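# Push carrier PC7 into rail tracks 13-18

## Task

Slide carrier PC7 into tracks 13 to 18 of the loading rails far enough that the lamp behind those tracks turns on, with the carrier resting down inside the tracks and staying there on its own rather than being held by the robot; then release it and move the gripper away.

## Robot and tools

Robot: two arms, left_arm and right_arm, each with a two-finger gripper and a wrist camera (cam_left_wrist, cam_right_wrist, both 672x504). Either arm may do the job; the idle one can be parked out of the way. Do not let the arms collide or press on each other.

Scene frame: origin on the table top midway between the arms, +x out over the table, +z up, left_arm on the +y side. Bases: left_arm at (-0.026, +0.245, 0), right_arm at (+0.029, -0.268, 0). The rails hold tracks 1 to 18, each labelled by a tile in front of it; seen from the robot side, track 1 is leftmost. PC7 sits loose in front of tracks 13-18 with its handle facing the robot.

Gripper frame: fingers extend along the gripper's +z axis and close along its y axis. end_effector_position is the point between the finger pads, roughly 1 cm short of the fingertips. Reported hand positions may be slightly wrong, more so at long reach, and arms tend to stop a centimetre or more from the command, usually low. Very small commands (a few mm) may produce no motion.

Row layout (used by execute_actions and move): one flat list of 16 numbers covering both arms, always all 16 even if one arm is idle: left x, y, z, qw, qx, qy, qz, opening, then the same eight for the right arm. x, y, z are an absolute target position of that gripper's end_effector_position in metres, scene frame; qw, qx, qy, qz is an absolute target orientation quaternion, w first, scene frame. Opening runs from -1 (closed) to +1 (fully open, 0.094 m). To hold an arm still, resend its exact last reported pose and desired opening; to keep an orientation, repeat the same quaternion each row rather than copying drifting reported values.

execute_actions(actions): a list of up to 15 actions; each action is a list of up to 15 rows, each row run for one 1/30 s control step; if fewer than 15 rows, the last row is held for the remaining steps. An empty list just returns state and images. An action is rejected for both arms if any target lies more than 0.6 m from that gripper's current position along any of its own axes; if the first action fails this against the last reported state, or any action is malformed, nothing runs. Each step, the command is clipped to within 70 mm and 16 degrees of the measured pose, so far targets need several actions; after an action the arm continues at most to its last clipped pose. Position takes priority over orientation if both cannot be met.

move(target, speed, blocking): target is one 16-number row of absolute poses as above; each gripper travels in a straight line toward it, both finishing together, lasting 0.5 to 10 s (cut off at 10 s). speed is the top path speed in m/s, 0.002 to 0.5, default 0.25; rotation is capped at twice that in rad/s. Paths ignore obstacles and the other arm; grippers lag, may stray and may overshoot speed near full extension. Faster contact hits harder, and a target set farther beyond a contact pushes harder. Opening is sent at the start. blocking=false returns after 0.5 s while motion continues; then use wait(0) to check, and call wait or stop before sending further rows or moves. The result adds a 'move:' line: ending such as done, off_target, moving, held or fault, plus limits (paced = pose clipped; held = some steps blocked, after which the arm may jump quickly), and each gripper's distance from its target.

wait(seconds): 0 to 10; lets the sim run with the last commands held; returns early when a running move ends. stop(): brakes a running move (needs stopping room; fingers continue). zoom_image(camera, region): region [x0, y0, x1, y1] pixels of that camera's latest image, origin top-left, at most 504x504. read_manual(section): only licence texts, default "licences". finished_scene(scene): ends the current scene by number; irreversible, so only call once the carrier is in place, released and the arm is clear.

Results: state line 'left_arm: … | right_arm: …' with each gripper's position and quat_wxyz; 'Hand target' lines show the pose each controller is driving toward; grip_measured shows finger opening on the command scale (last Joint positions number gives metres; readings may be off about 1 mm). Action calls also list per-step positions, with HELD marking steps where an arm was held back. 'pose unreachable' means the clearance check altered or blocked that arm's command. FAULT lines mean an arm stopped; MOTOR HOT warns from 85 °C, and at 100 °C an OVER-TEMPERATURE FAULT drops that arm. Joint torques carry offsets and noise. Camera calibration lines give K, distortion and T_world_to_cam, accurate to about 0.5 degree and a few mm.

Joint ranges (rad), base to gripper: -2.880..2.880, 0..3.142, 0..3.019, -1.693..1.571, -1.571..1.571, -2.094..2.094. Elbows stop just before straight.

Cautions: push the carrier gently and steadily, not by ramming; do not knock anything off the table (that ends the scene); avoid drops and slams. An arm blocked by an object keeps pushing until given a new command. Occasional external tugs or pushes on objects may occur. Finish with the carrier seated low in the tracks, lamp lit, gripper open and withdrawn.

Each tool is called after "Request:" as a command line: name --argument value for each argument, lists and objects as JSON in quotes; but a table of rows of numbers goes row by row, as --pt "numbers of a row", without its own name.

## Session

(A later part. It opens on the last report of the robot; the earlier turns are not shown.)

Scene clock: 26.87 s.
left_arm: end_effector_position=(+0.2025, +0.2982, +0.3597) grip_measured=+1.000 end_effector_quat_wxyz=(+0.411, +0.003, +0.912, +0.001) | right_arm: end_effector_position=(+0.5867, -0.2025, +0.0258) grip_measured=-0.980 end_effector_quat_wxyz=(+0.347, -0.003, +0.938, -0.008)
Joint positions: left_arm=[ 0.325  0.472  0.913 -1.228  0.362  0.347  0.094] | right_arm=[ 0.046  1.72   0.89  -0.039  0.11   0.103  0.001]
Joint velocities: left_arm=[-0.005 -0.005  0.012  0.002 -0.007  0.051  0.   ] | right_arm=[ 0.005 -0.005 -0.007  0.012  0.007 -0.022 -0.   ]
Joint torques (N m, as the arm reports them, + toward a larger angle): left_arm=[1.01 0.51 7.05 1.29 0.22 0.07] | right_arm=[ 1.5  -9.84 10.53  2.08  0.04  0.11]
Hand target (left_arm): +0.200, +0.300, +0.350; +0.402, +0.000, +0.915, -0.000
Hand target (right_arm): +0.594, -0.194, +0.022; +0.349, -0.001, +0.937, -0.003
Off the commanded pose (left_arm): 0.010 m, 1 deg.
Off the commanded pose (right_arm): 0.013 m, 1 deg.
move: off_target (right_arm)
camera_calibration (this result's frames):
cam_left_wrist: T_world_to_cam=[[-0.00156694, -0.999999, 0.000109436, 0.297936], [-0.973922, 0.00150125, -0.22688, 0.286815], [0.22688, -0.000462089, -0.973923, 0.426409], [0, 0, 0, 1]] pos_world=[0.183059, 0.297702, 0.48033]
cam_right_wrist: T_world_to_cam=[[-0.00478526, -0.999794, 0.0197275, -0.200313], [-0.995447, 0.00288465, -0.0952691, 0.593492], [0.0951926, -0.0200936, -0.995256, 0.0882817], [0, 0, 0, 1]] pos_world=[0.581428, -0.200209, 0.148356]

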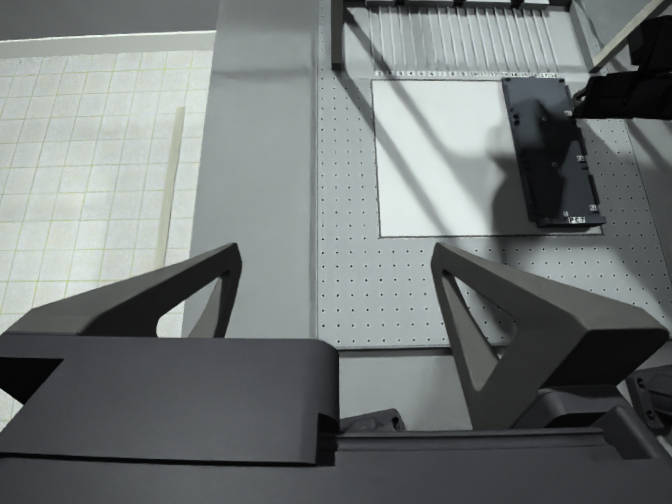

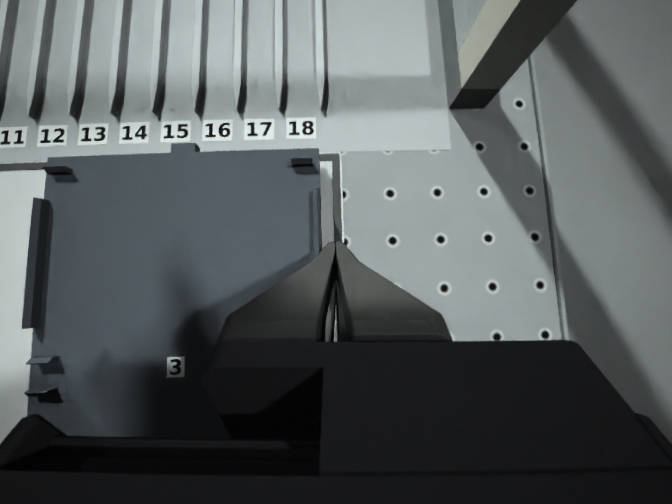

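Request:
move --target '[0.2,0.3,0.35,0.40,0,0.91,0,1,0.57,-0.25,0.09,0.35,0,0.937,0,-1]'

Request:
move --target '[0.2,0.3,0.35,0.40,0,0.91,0,1,0.38,-0.25,0.07,0.25,0,0.968,0,-1]'

Request:
move --target '[0.2,0.3,0.35,0.40,0,0.91,0,1,0.38,-0.25,0.025,0.25,0,0.968,0,-1]' --speed 0.1

Request:
move --target '[0.2,0.3,0.35,0.40,0,0.91,0,1,0.38,-0.197,0.026,0.25,0,0.968,0,-1]' --speed 0.03

Request:
move --target '[0.2,0.3,0.35,0.40,0,0.91,0,1,0.33,-0.24,0.09,0.25,0,0.968,0,-1]'

Request:
move --target '[0.2,0.3,0.35,0.40,0,0.91,0,1,0.29,-0.134,0.08,0.3,0,0.954,0,0.4]'

Request:
move --target '[0.2,0.3,0.35,0.40,0,0.91,0,1,0.29,-0.134,0.024,0.3,0,0.954,0,0.4]' --speed 0.1

Request:
move --target '[0.2,0.3,0.35,0.40,0,0.91,0,1,0.42,-0.133,0.027,0.3,0,0.954,0,0.4]' --speed 0.04

Scene clock: 35.70 s.
left_arm: end_effector_position=(+0.2025, +0.2982, +0.3597) grip_measured=+1.000 end_effector_quat_wxyz=(+0.411, +0.003, +0.912, +0.001) | right_arm: end_effector_position=(+0.5770, -0.2522, +0.1041) grip_measured=-0.980 end_effector_quat_wxyz=(+0.370, +0.011, +0.929, +0.003)
Joint positions: left_arm=[ 0.325  0.472  0.913 -1.228  0.362  0.347  0.094] | right_arm=[-0.067  1.528  0.885 -0.169  0.03   0.051  0.001]
Joint velocities: left_arm=[-0.015 -0.005 -0.002 -0.007 -0.007  0.037  0.   ] | right_arm=[-0.005  0.005  0.012  0.017  0.007 -0.095 -0.001]
Joint torques (N m, as the arm reports them, + toward a larger angle): left_arm=[1.   0.51 7.04 1.3  0.22 0.07] | right_arm=[ 0.82 -8.79  9.85  0.93 -0.16 -0.22]
Hand target (left_arm): +0.200, +0.300, +0.350; +0.402, +0.000, +0.915, -0.000
Hand target (right_arm): +0.571, -0.249, +0.090; +0.351, +0.001, +0.937, +0.002
Off the commanded pose (left_arm): 0.010 m, 1 deg.
Off the commanded pose (right_arm): 0.016 m, 3 deg.
move: off_target (right_arm)
camera_calibration (this result's frames):
cam_left_wrist: T_world_to_cam=[[-0.00156694, -0.999999, 0.000109436, 0.297936], [-0.973922, 0.00150125, -0.22688, 0.286815], [0.22688, -0.000462089, -0.973923, 0.426409], [0, 0, 0, 1]] pos_world=[0.183059, 0.297702, 0.48033]
cam_right_wrist: T_world_to_cam=[[-0.02497, -0.999627, -0.0110642, -0.236736], [-0.98914, 0.0263086, -0.1446, 0.59889], [0.144837, 0.00733338, -0.989428, 0.143818], [0, 0, 0, 1]] pos_world=[0.565645, -0.253458, 0.226278]

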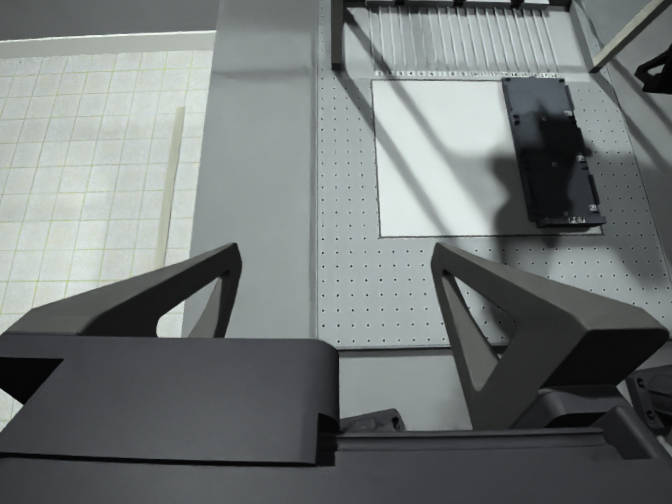

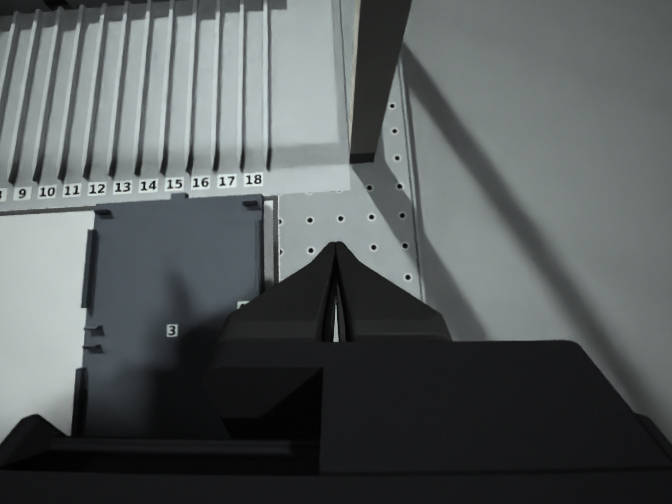

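Scene clock: 36.90 s.
left_arm: end_effector_position=(+0.2025, +0.2982, +0.3597) grip_measured=+1.000 end_effector_quat_wxyz=(+0.411, +0.003, +0.912, +0.001) | right_arm: end_effector_position=(+0.3847, -0.2541, +0.0760) grip_measured=-0.980 end_effector_quat_wxyz=(+0.261, +0.003, +0.965, -0.001)
Joint positions: left_arm=[ 0.325  0.472  0.913 -1.228  0.362  0.347  0.094] | right_arm=[-0.052  1.109  0.522 -0.456  0.03   0.051  0.001]
Joint velocities: left_arm=[-0.005 -0.005 -0.002 -0.007  0.007  0.037  0.   ] | right_arm=[-0.024  0.005 -0.022 -0.007  0.066 -0.037 -0.   ]
Joint torques (N m, as the arm reports them, + toward a larger angle): left_arm=[1.01 0.48 7.04 1.3  0.22 0.07] | right_arm=[ 0.96 -3.49  9.89  0.78 -0.1  -0.01]
Hand target (left_arm): +0.200, +0.300, +0.350; +0.402, +0.000, +0.915, -0.000
Hand target (right_arm): +0.379, -0.252, +0.072; +0.250, +0.001, +0.968, +0.002
Off the commanded pose (left_arm): 0.010 m, 1 deg.
Off the commanded pose (right_arm): 0.009 m, 1 deg.
move: done
camera_calibration (this result's frames):
cam_left_wrist: T_world_to_cam=[[-0.00156694, -0.999999, 0.000109436, 0.297936], [-0.973922, 0.00150125, -0.22688, 0.286815], [0.22688, -0.000462089, -0.973923, 0.426409], [0, 0, 0, 1]] pos_world=[0.183059, 0.297702, 0.48033]
cam_right_wrist: T_world_to_cam=[[-0.0102442, -0.99994, 0.00380911, -0.250634], [-0.996381, 0.010529, 0.0843452, 0.386043], [-0.0843802, -0.00293128, -0.996429, 0.229962], [0, 0, 0, 1]] pos_world=[0.401483, -0.25401, 0.197535]

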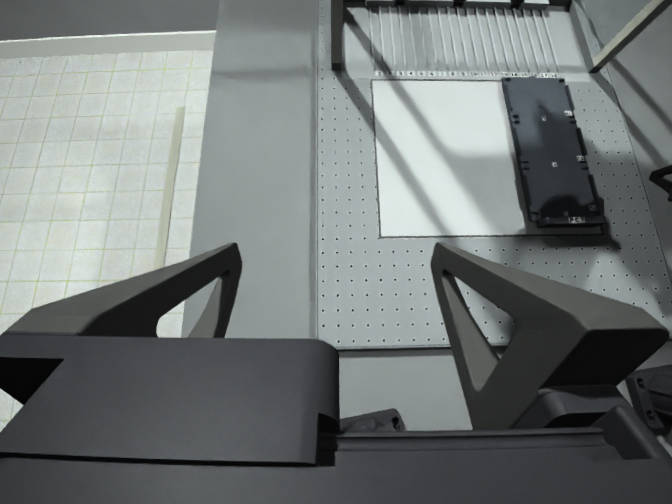

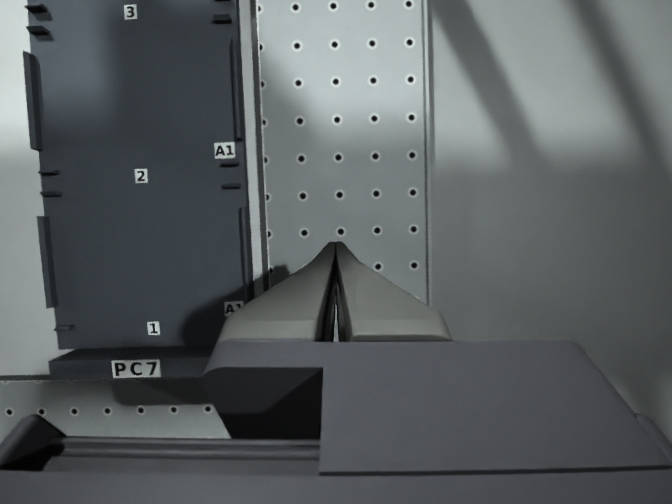

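Scene clock: 37.77 s.
left_arm: end_effector_position=(+0.2025, +0.2982, +0.3597) grip_measured=+1.000 end_effector_quat_wxyz=(+0.411, +0.003, +0.912, +0.001) | right_arm: end_effector_position=(+0.3778, -0.2522, +0.0284) grip_measured=-0.980 end_effector_quat_wxyz=(+0.245, -0.001, +0.969, -0.001)
Joint positions: left_arm=[ 0.325  0.472  0.913 -1.228  0.362  0.347  0.094] | right_arm=[-0.045  1.225  0.458 -0.309  0.03   0.051  0.001]
Joint velocities: left_arm=[ 0.024  0.005 -0.002 -0.027  0.007  0.022  0.   ] | right_arm=[-0.015 -0.015 -0.007  0.007  0.037 -0.066 -0.001]
Joint torques (N m, as the arm reports them, + toward a larger angle): left_arm=[0.99 0.49 7.04 1.29 0.22 0.07] | right_arm=[ 0.97 -3.88  8.47  2.29  0.1   0.03]
Hand target (left_arm): +0.200, +0.300, +0.350; +0.402, +0.000, +0.915, -0.000
Hand target (right_arm): +0.379, -0.250, +0.026; +0.250, +0.000, +0.968, +0.000
Off the commanded pose (left_arm): 0.010 m, 1 deg.
Off the commanded pose (right_arm): 0.005 m, 1 deg.
move: done
camera_calibration (this result's frames):
cam_left_wrist: T_world_to_cam=[[-0.00156694, -0.999999, 0.000109436, 0.297936], [-0.973922, 0.00150125, -0.22688, 0.286815], [0.22688, -0.000462089, -0.973923, 0.426409], [0, 0, 0, 1]] pos_world=[0.183059, 0.297702, 0.48033]
cam_right_wrist: T_world_to_cam=[[-0.00359819, -0.999976, 0.00591877, -0.251205], [-0.993088, 0.00426767, 0.117295, 0.379401], [-0.117317, -0.00545581, -0.993079, 0.193704], [0, 0, 0, 1]] pos_world=[0.3986, -0.251762, 0.149348]

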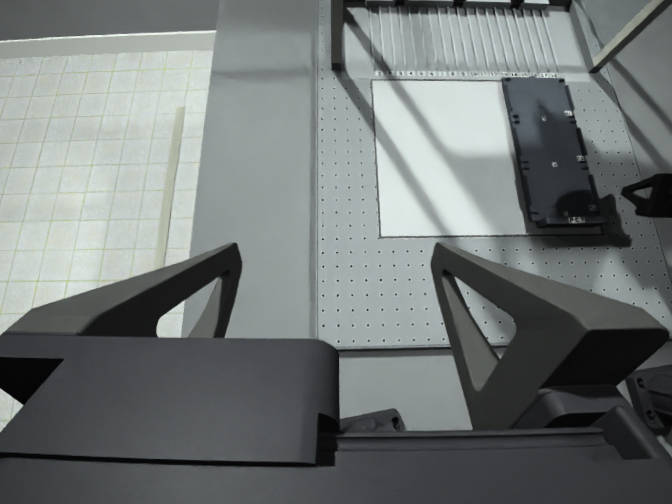

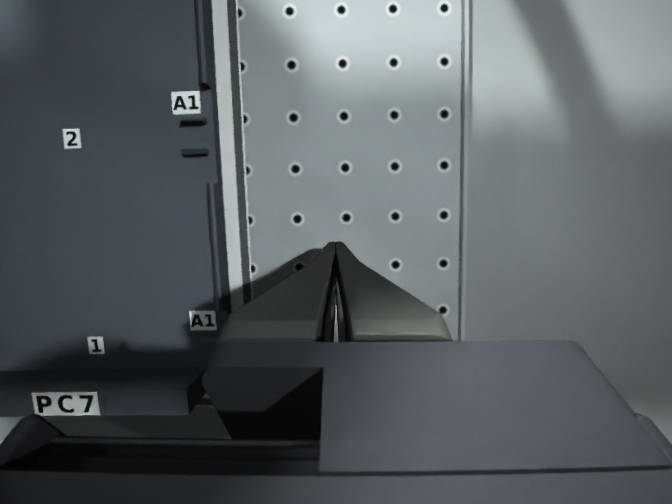

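Scene clock: 39.83 s.
left_arm: end_effector_position=(+0.2025, +0.2982, +0.3597) grip_measured=+1.000 end_effector_quat_wxyz=(+0.411, +0.003, +0.912, +0.001) | right_arm: end_effector_position=(+0.3703, -0.2047, +0.0230) grip_measured=-0.980 end_effector_quat_wxyz=(+0.243, -0.006, +0.970, -0.008)
Joint positions: left_arm=[ 0.325  0.472  0.913 -1.228  0.362  0.347  0.094] | right_arm=[ 0.142  1.245  0.458 -0.309  0.127  0.203  0.001]
Joint velocities: left_arm=[-0.005 -0.005 -0.017 -0.012  0.007 -0.022  0.   ] | right_arm=[-0.005  0.015  0.002  0.002  0.066  0.081 -0.001]
Joint torques (N m, as the arm reports them, + toward a larger angle): left_arm=[1.02 0.51 7.04 1.29 0.22 0.07] | right_arm=[ 1.33 -3.35 10.44  1.81  0.09  0.13]
Hand target (left_arm): +0.200, +0.300, +0.350; +0.402, +0.000, +0.915, -0.000
Hand target (right_arm): +0.379, -0.199, +0.026; +0.249, -0.001, +0.968, -0.003
Off the commanded pose (left_arm): 0.010 m, 1 deg.
Off the commanded pose (right_arm): 0.013 m, 1 deg.
move: off_target (right_arm)
camera_calibration (this result's frames):
cam_left_wrist: T_world_to_cam=[[-0.00156694, -0.999999, 0.000109436, 0.297936], [-0.973922, 0.00150125, -0.22688, 0.286815], [0.22688, -0.000462089, -0.973923, 0.426409], [0, 0, 0, 1]] pos_world=[0.183059, 0.297702, 0.48033]
cam_right_wrist: T_world_to_cam=[[0.00294912, -0.999748, 0.0222625, -0.206427], [-0.992408, -0.000188755, 0.122988, 0.371121], [-0.122953, -0.0224562, -0.992158, 0.186286], [0, 0, 0, 1]] pos_world=[0.391817, -0.202121, 0.143777]

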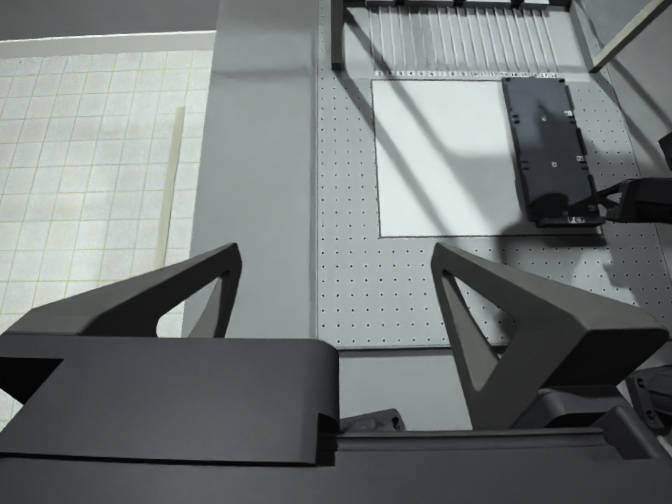

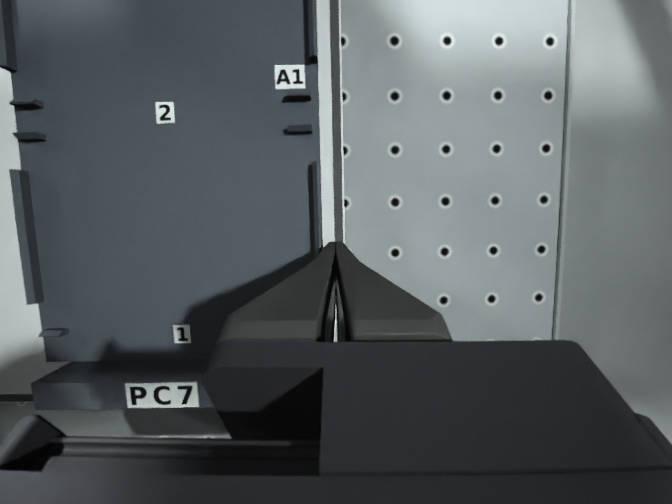

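Scene clock: 40.73 s.
left_arm: end_effector_position=(+0.2025, +0.2982, +0.3597) grip_measured=+1.000 end_effector_quat_wxyz=(+0.411, +0.003, +0.912, +0.001) | right_arm: end_effector_position=(+0.3359, -0.2377, +0.0936) grip_measured=-0.980 end_effector_quat_wxyz=(+0.265, +0.007, +0.964, +0.004)
Joint positions: left_arm=[ 0.325  0.472  0.913 -1.228  0.362  0.347  0.094] | right_arm=[ 0.029  0.896  0.454 -0.596  0.064  0.132  0.001]
Joint velocities: left_arm=[-0.015 -0.005 -0.012  0.027 -0.037 -0.022  0.   ] | right_arm=[-0.015  0.005  0.002  0.002 -0.037  0.066  0.001]
Joint torques (N m, as the arm reports them, + toward a larger angle): left_arm=[1.02 0.52 7.04 1.29 0.22 0.08] | right_arm=[ 0.07 -0.95 11.18  0.78 -0.13 -0.23]
Hand target (left_arm): +0.200, +0.300, +0.350; +0.402, +0.000, +0.915, -0.000
Hand target (right_arm): +0.332, -0.239, +0.089; +0.251, +0.000, +0.968, +0.002
Off the commanded pose (left_arm): 0.010 m, 1 deg.
Off the commanded pose (right_arm): 0.007 m, 2 deg.
move: done
camera_calibration (this result's frames):
cam_left_wrist: T_world_to_cam=[[-0.00156694, -0.999999, 0.000109436, 0.297936], [-0.973922, 0.00150125, -0.22688, 0.286815], [0.22688, -0.000462089, -0.973923, 0.426409], [0, 0, 0, 1]] pos_world=[0.183059, 0.297702, 0.48033]
cam_right_wrist: T_world_to_cam=[[-0.0170611, -0.999817, -0.00862765, -0.231276], [-0.996846, 0.0163403, 0.0776549, 0.337874], [-0.0774997, 0.00992532, -0.996943, 0.244225], [0, 0, 0, 1]] pos_world=[0.35179, -0.239178, 0.215246]

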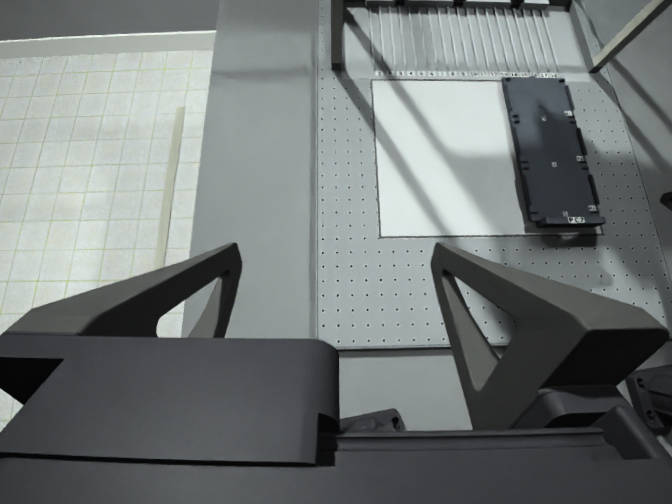

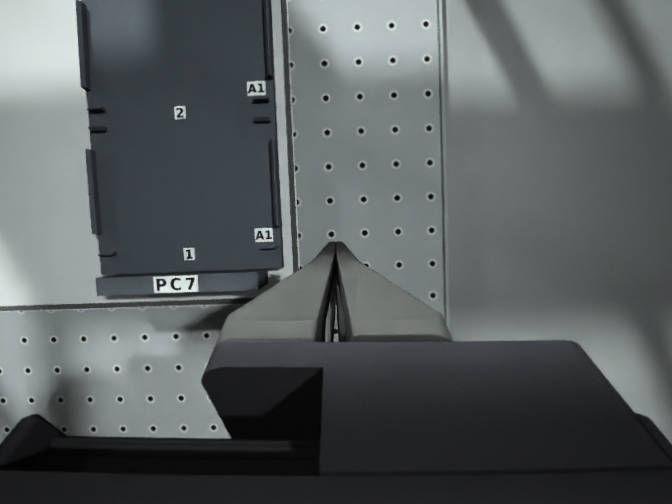

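Scene clock: 41.90 s.
left_arm: end_effector_position=(+0.2025, +0.2982, +0.3597) grip_measured=+1.000 end_effector_quat_wxyz=(+0.411, +0.003, +0.912, +0.001) | right_arm: end_effector_position=(+0.2889, -0.1387, +0.0820) grip_measured=+0.399 end_effector_quat_wxyz=(+0.299, -0.013, +0.954, -0.011)
Joint positions: left_arm=[ 0.325  0.472  0.913 -1.228  0.362  0.347  0.094] | right_arm=[ 0.578  0.89   0.402 -0.596  0.379  0.561  0.066]
Joint velocities: left_arm=[ 0.005 -0.015 -0.002  0.007 -0.051  0.051  0.   ] | right_arm=[-0.015 -0.005 -0.002  0.027 -0.022 -0.051  0.   ]
Joint torques (N m, as the arm reports them, + toward a larger angle): left_arm=[1.   0.49 7.04 1.3  0.22 0.07] | right_arm=[ 0.19 -0.78 10.47  1.81  0.4   0.11]
Hand target (left_arm): +0.200, +0.300, +0.350; +0.402, +0.000, +0.915, -0.000
Hand target (right_arm): +0.290, -0.139, +0.080; +0.300, -0.003, +0.954, -0.010
Off the commanded pose (left_arm): 0.010 m, 1 deg.
Off the commanded pose (right_arm): 0.005 m, 2 deg.
move: done
camera_calibration (this result's frames):
cam_left_wrist: T_world_to_cam=[[-0.00156694, -0.999999, 0.000109436, 0.297936], [-0.973922, 0.00150125, -0.22688, 0.286815], [0.22688, -0.000462089, -0.973923, 0.426409], [0, 0, 0, 1]] pos_world=[0.183059, 0.297702, 0.48033]
cam_right_wrist: T_world_to_cam=[[0.0129105, -0.999428, 0.0312439, -0.145031], [-0.9999, -0.0127224, 0.00620963, 0.293072], [-0.00580858, -0.0313209, -0.999493, 0.201831], [0, 0, 0, 1]] pos_world=[0.296087, -0.134898, 0.20444]

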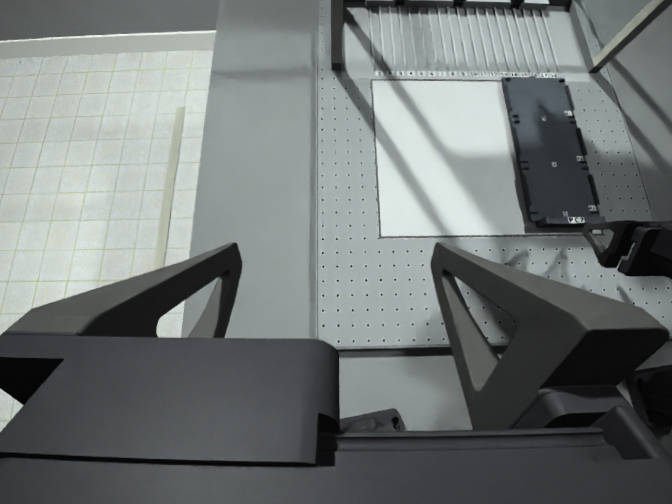

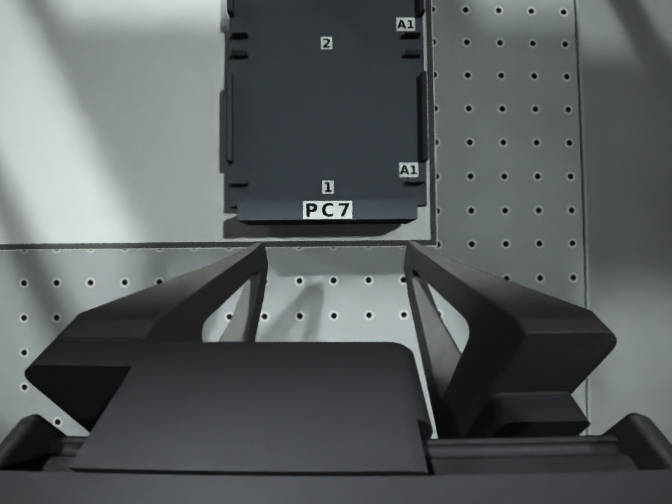

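Scene clock: 42.90 s.
left_arm: end_effector_position=(+0.2025, +0.2982, +0.3597) grip_measured=+1.000 end_effector_quat_wxyz=(+0.411, +0.003, +0.912, +0.001) | right_arm: end_effector_position=(+0.2896, -0.1377, +0.0273) grip_measured=+0.399 end_effector_quat_wxyz=(+0.298, -0.004, +0.955, -0.008)
Joint positions: left_arm=[ 0.325  0.472  0.913 -1.228  0.362  0.347  0.094] | right_arm=[ 0.578  1.057  0.31  -0.34   0.377  0.58   0.066]
Joint velocities: left_arm=[ 0.005  0.005 -0.012  0.007  0.051  0.022  0.   ] | right_arm=[-0.015 -0.024 -0.002 -0.002  0.066  0.095  0.   ]
Joint torques (N m, as the arm reports them, + toward a larger angle): left_arm=[0.98 0.5  7.04 1.29 0.22 0.08] | right_arm=[ 0.93 -1.66  8.49  2.09  0.11  0.09]
Hand target (left_arm): +0.200, +0.300, +0.350; +0.402, +0.000, +0.915, -0.000
Hand target (right_arm): +0.289, -0.135, +0.025; +0.300, -0.000, +0.954, -0.000
Off the commanded pose (left_arm): 0.010 m, 1 deg.
Off the commanded pose (right_arm): 0.005 m, 1 deg.
move: done
camera_calibration (this result's frames):
cam_left_wrist: T_world_to_cam=[[-0.00156694, -0.999999, 0.000109436, 0.297936], [-0.973922, 0.00150125, -0.22688, 0.286815], [0.22688, -0.000462089, -0.973923, 0.426409], [0, 0, 0, 1]] pos_world=[0.183059, 0.297702, 0.48033]
cam_right_wrist: T_world_to_cam=[[-0.00179513, -0.999783, 0.0207469, -0.13791], [-0.999957, 0.00198331, 0.00905319, 0.29604], [-0.00909237, -0.0207297, -0.999744, 0.149558], [0, 0, 0, 1]] pos_world=[0.29714, -0.135367, 0.149701]

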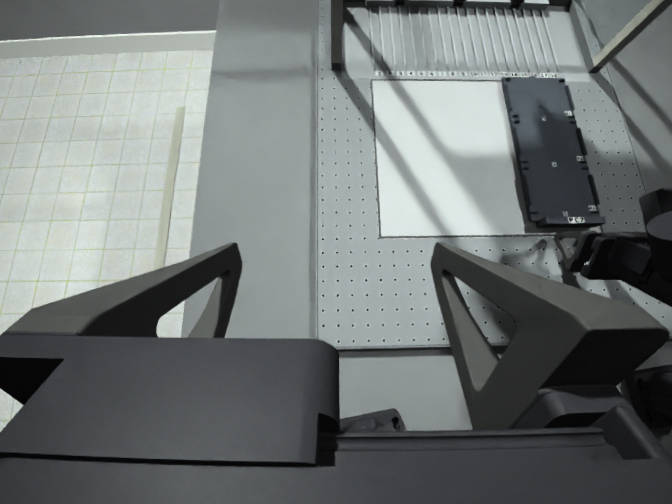

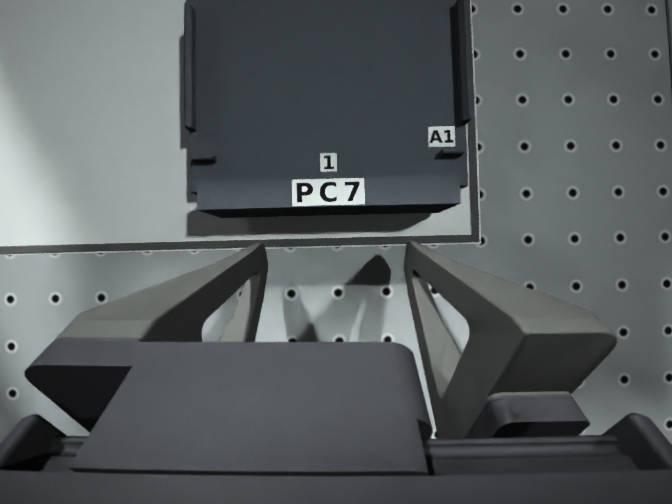

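Scene clock: 46.40 s.
left_arm: end_effector_position=(+0.2025, +0.2982, +0.3597) grip_measured=+1.000 end_effector_quat_wxyz=(+0.411, +0.003, +0.912, +0.001) | right_arm: end_effector_position=(+0.3906, -0.1382, +0.0171) grip_measured=+0.399 end_effector_quat_wxyz=(+0.279, +0.001, +0.960, -0.003)
Joint positions: left_arm=[ 0.325  0.472  0.913 -1.228  0.362  0.347  0.094] | right_arm=[ 0.348  1.369  0.513 -0.199  0.242  0.39   0.066]
Joint velocities: left_arm=[-0.015 -0.005  0.017  0.002 -0.037  0.037  0.   ] | right_arm=[-0.015  0.005  0.002 -0.002 -0.051 -0.051 -0.001]
Joint torques (N m, as the arm reports them, + toward a larger angle): left_arm=[1.   0.48 7.04 1.29 0.22 0.07] | right_arm=[-0.84 -3.53 12.74  2.54  0.07 -0.27]
Hand target (left_arm): +0.200, +0.300, +0.350; +0.402, +0.000, +0.915, -0.000
Hand target (right_arm): +0.417, -0.131, +0.028; +0.300, +0.001, +0.954, +0.004
Off the commanded pose (left_arm): 0.010 m, 1 deg.
Off the commanded pose (right_arm): 0.031 m, 3 deg.
move: off_target (right_arm)
camera_calibration (this result's frames):
cam_left_wrist: T_world_to_cam=[[-0.00156694, -0.999999, 0.000109436, 0.297936], [-0.973922, 0.00150125, -0.22688, 0.286815], [0.22688, -0.000462089, -0.973923, 0.426409], [0, 0, 0, 1]] pos_world=[0.183059, 0.297702, 0.48033]
cam_right_wrist: T_world_to_cam=[[-0.0082156, -0.999926, 0.00899068, -0.135284], [-0.998805, 0.00863891, 0.0481033, 0.396949], [-0.0481775, -0.00858474, -0.998802, 0.157222], [0, 0, 0, 1]] pos_world=[0.402938, -0.137354, 0.139155]

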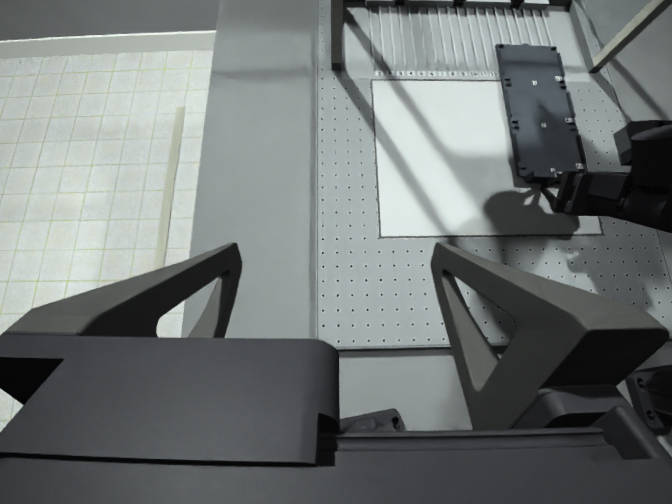

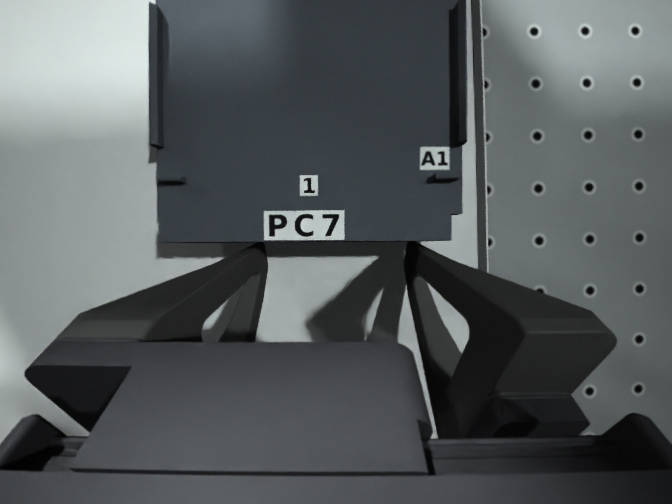

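Request:
move --target '[0.2,0.3,0.35,0.40,0,0.91,0,1,0.56,-0.133,0.034,0.33,0,0.944,0,0.4]' --speed 0.05

Request:
move --target '[0.2,0.3,0.35,0.40,0,0.91,0,1,0.48,-0.136,0.07,0.35,0,0.937,0,0.4]' --speed 0.1

Request:
move --target '[0.2,0.3,0.35,0.40,0,0.91,0,1,0.54,-0.136,0.2,0.5,0,0.866,0,0.4]'

Scene clock: 54.10 s.
left_arm: end_effector_position=(+0.2025, +0.2982, +0.3597) grip_measured=+1.000 end_effector_quat_wxyz=(+0.411, +0.003, +0.912, +0.001) | right_arm: end_effector_position=(+0.5116, -0.1369, +0.0187) grip_measured=+0.399 end_effector_quat_wxyz=(+0.297, -0.007, +0.955, -0.005)
Joint positions: left_arm=[ 0.325  0.472  0.913 -1.228  0.362  0.347  0.094] | right_arm=[ 0.225  1.624  0.791 -0.163  0.19   0.259  0.066]
Joint velocities: left_arm=[-0.015 -0.005  0.007 -0.007  0.037 -0.007  0.   ] | right_arm=[ 0.005 -0.005  0.002 -0.002 -0.066  0.022  0.001]
Joint torques (N m, as the arm reports them, + toward a larger angle): left_arm=[1.03 0.51 7.04 1.29 0.22 0.07] | right_arm=[-1.13 -6.73 16.3   2.74  0.14 -0.18]
Hand target (left_arm): +0.200, +0.300, +0.350; +0.402, +0.000, +0.915, -0.000
Hand target (right_arm): +0.556, -0.132, +0.035; +0.330, +0.000, +0.944, +0.001
Off the commanded pose (left_arm): 0.010 m, 1 deg.
Off the commanded pose (right_arm): 0.051 m, 4 deg.
move: off_target (right_arm)
camera_calibration (this result's frames):
cam_left_wrist: T_world_to_cam=[[-0.00156694, -0.999999, 0.000109436, 0.297936], [-0.973922, 0.00150125, -0.22688, 0.286815], [0.22688, -0.000462089, -0.973923, 0.426409], [0, 0, 0, 1]] pos_world=[0.183059, 0.297702, 0.48033]
cam_right_wrist: T_world_to_cam=[[0.00506778, -0.999838, 0.0172727, -0.139998], [-0.999927, -0.00487658, 0.0110937, 0.517164], [-0.0110076, -0.0173276, -0.999789, 0.144445], [0, 0, 0, 1]] pos_world=[0.519425, -0.13495, 0.141095]

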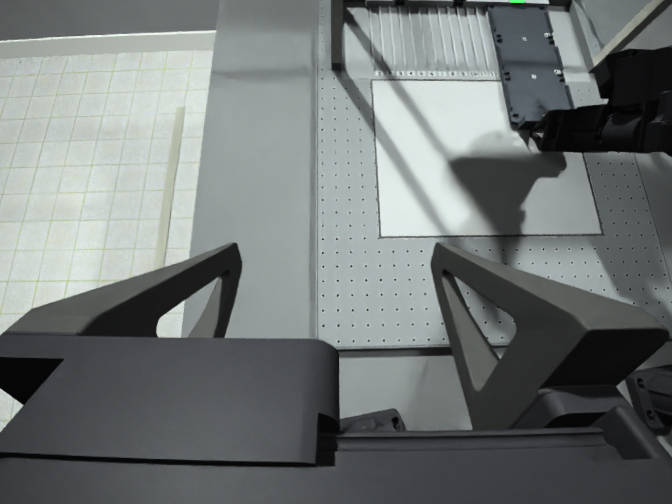

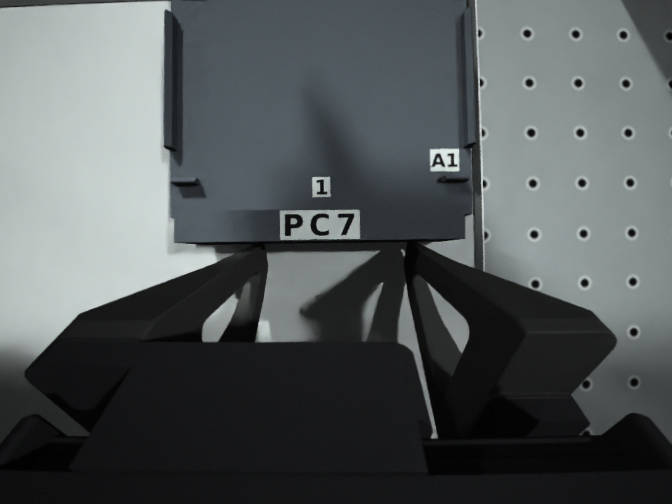

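Scene clock: 55.07 s.
left_arm: end_effector_position=(+0.2025, +0.2982, +0.3597) grip_measured=+1.000 end_effector_quat_wxyz=(+0.411, +0.003, +0.912, +0.001) | right_arm: end_effector_position=(+0.4832, -0.1376, +0.0717) grip_measured=+0.399 end_effector_quat_wxyz=(+0.348, -0.006, +0.938, -0.004)
Joint positions: left_arm=[ 0.325  0.472  0.913 -1.228  0.362  0.347  0.094] | right_arm=[ 0.261  1.429  0.697 -0.163  0.238  0.269  0.066]
Joint velocities: left_arm=[-0.005 -0.005  0.007 -0.002  0.037 -0.007  0.   ] | right_arm=[-0.015 -0.015  0.007  0.007 -0.051  0.037  0.001]
Joint torques (N m, as the arm reports them, + toward a larger angle): left_arm=[1.05 0.51 7.04 1.3  0.22 0.07] | right_arm=[ 0.77 -7.62  8.7   2.18  0.27  0.07]
Hand target (left_arm): +0.200, +0.300, +0.350; +0.402, +0.000, +0.915, -0.000
Hand target (right_arm): +0.481, -0.136, +0.069; +0.350, -0.001, +0.937, -0.002
Off the commanded pose (left_arm): 0.010 m, 1 deg.
Off the commanded pose (right_arm): 0.004 m, 1 deg.
move: done
camera_calibration (this result's frames):
cam_left_wrist: T_world_to_cam=[[-0.00156694, -0.999999, 0.000109436, 0.297936], [-0.973922, 0.00150125, -0.22688, 0.286815], [0.22688, -0.000462089, -0.973923, 0.426409], [0, 0, 0, 1]] pos_world=[0.183059, 0.297702, 0.48033]
cam_right_wrist: T_world_to_cam=[[0.00338598, -0.99989, 0.0144313, -0.140382], [-0.995297, -0.00476685, -0.0967533, 0.49362], [0.0968115, -0.0140358, -0.995204, 0.145146], [0, 0, 0, 1]] pos_world=[0.477722, -0.135977, 0.194235]

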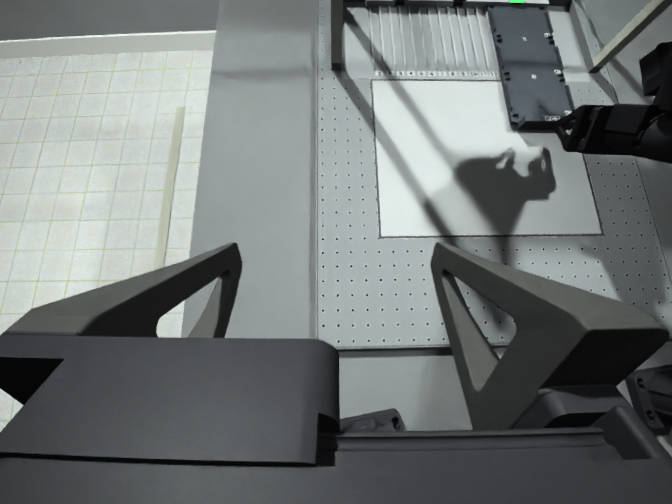

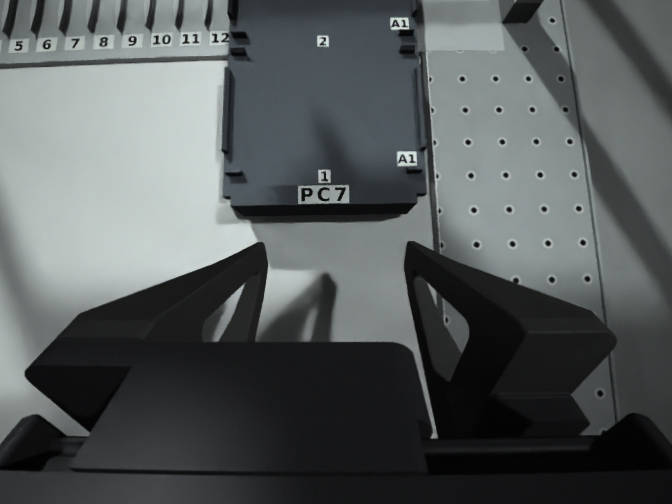

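Scene clock: 56.20 s.
left_arm: end_effector_position=(+0.2025, +0.2982, +0.3597) grip_measured=+1.000 end_effector_quat_wxyz=(+0.411, +0.003, +0.912, +0.001) | right_arm: end_effector_position=(+0.5232, -0.1377, +0.1708) grip_measured=+0.399 end_effector_quat_wxyz=(+0.474, -0.004, +0.881, -0.006)
Joint positions: left_arm=[ 0.325  0.472  0.913 -1.228  0.362  0.347  0.094] | right_arm=[ 0.254  1.316  0.748 -0.048  0.305  0.192  0.066]
Joint velocities: left_arm=[-0.005 -0.005 -0.002 -0.007  0.007  0.037  0.   ] | right_arm=[ 0.005 -0.005  0.007 -0.012  0.051  0.022 -0.   ]
Joint torques (N m, as the arm reports them, + toward a larger angle): left_arm=[1.02 0.5  7.05 1.3  0.22 0.07] | right_arm=[-0.22 -7.2  14.86  2.7   0.17 -0.22]
Hand target (left_arm): +0.200, +0.300, +0.350; +0.402, +0.000, +0.915, -0.000
Hand target (right_arm): +0.542, -0.135, +0.198; +0.501, -0.002, +0.866, -0.003
Off the commanded pose (left_arm): 0.010 m, 1 deg.
Off the commanded pose (right_arm): 0.034 m, 4 deg.
move: off_target (right_arm)
camera_calibration (this result's frames):
cam_left_wrist: T_world_to_cam=[[-0.00156694, -0.999999, 0.000109436, 0.297936], [-0.973922, 0.00150125, -0.22688, 0.286815], [0.22688, -0.000462089, -0.973923, 0.426409], [0, 0, 0, 1]] pos_world=[0.183059, 0.297702, 0.48033]
cam_right_wrist: T_world_to_cam=[[-0.00553237, -0.999852, 0.0163034, -0.137696], [-0.931131, -0.000794347, -0.364683, 0.555793], [0.364642, -0.0171982, -0.930989, 0.0884151], [0, 0, 0, 1]] pos_world=[0.484515, -0.135713, 0.287247]

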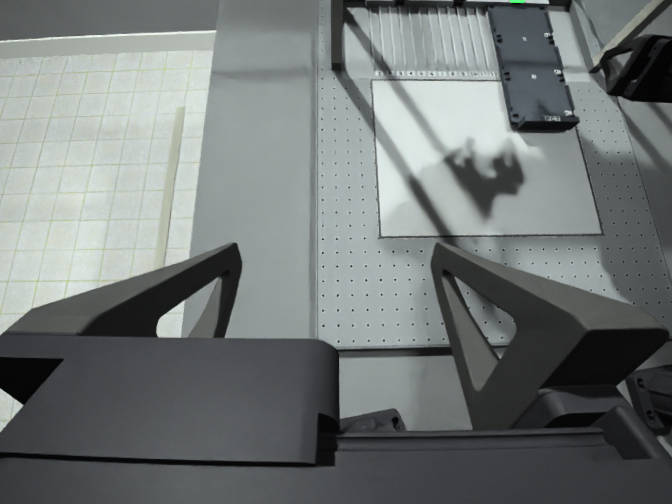

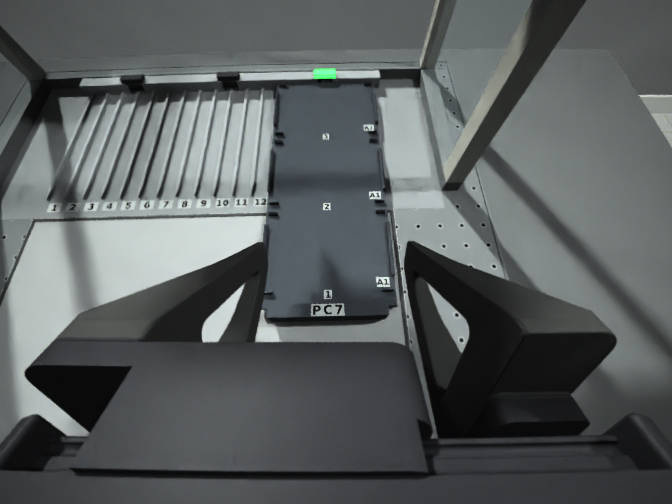

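Request:
finished_scene --scene 2

The scene is finished: the task was done.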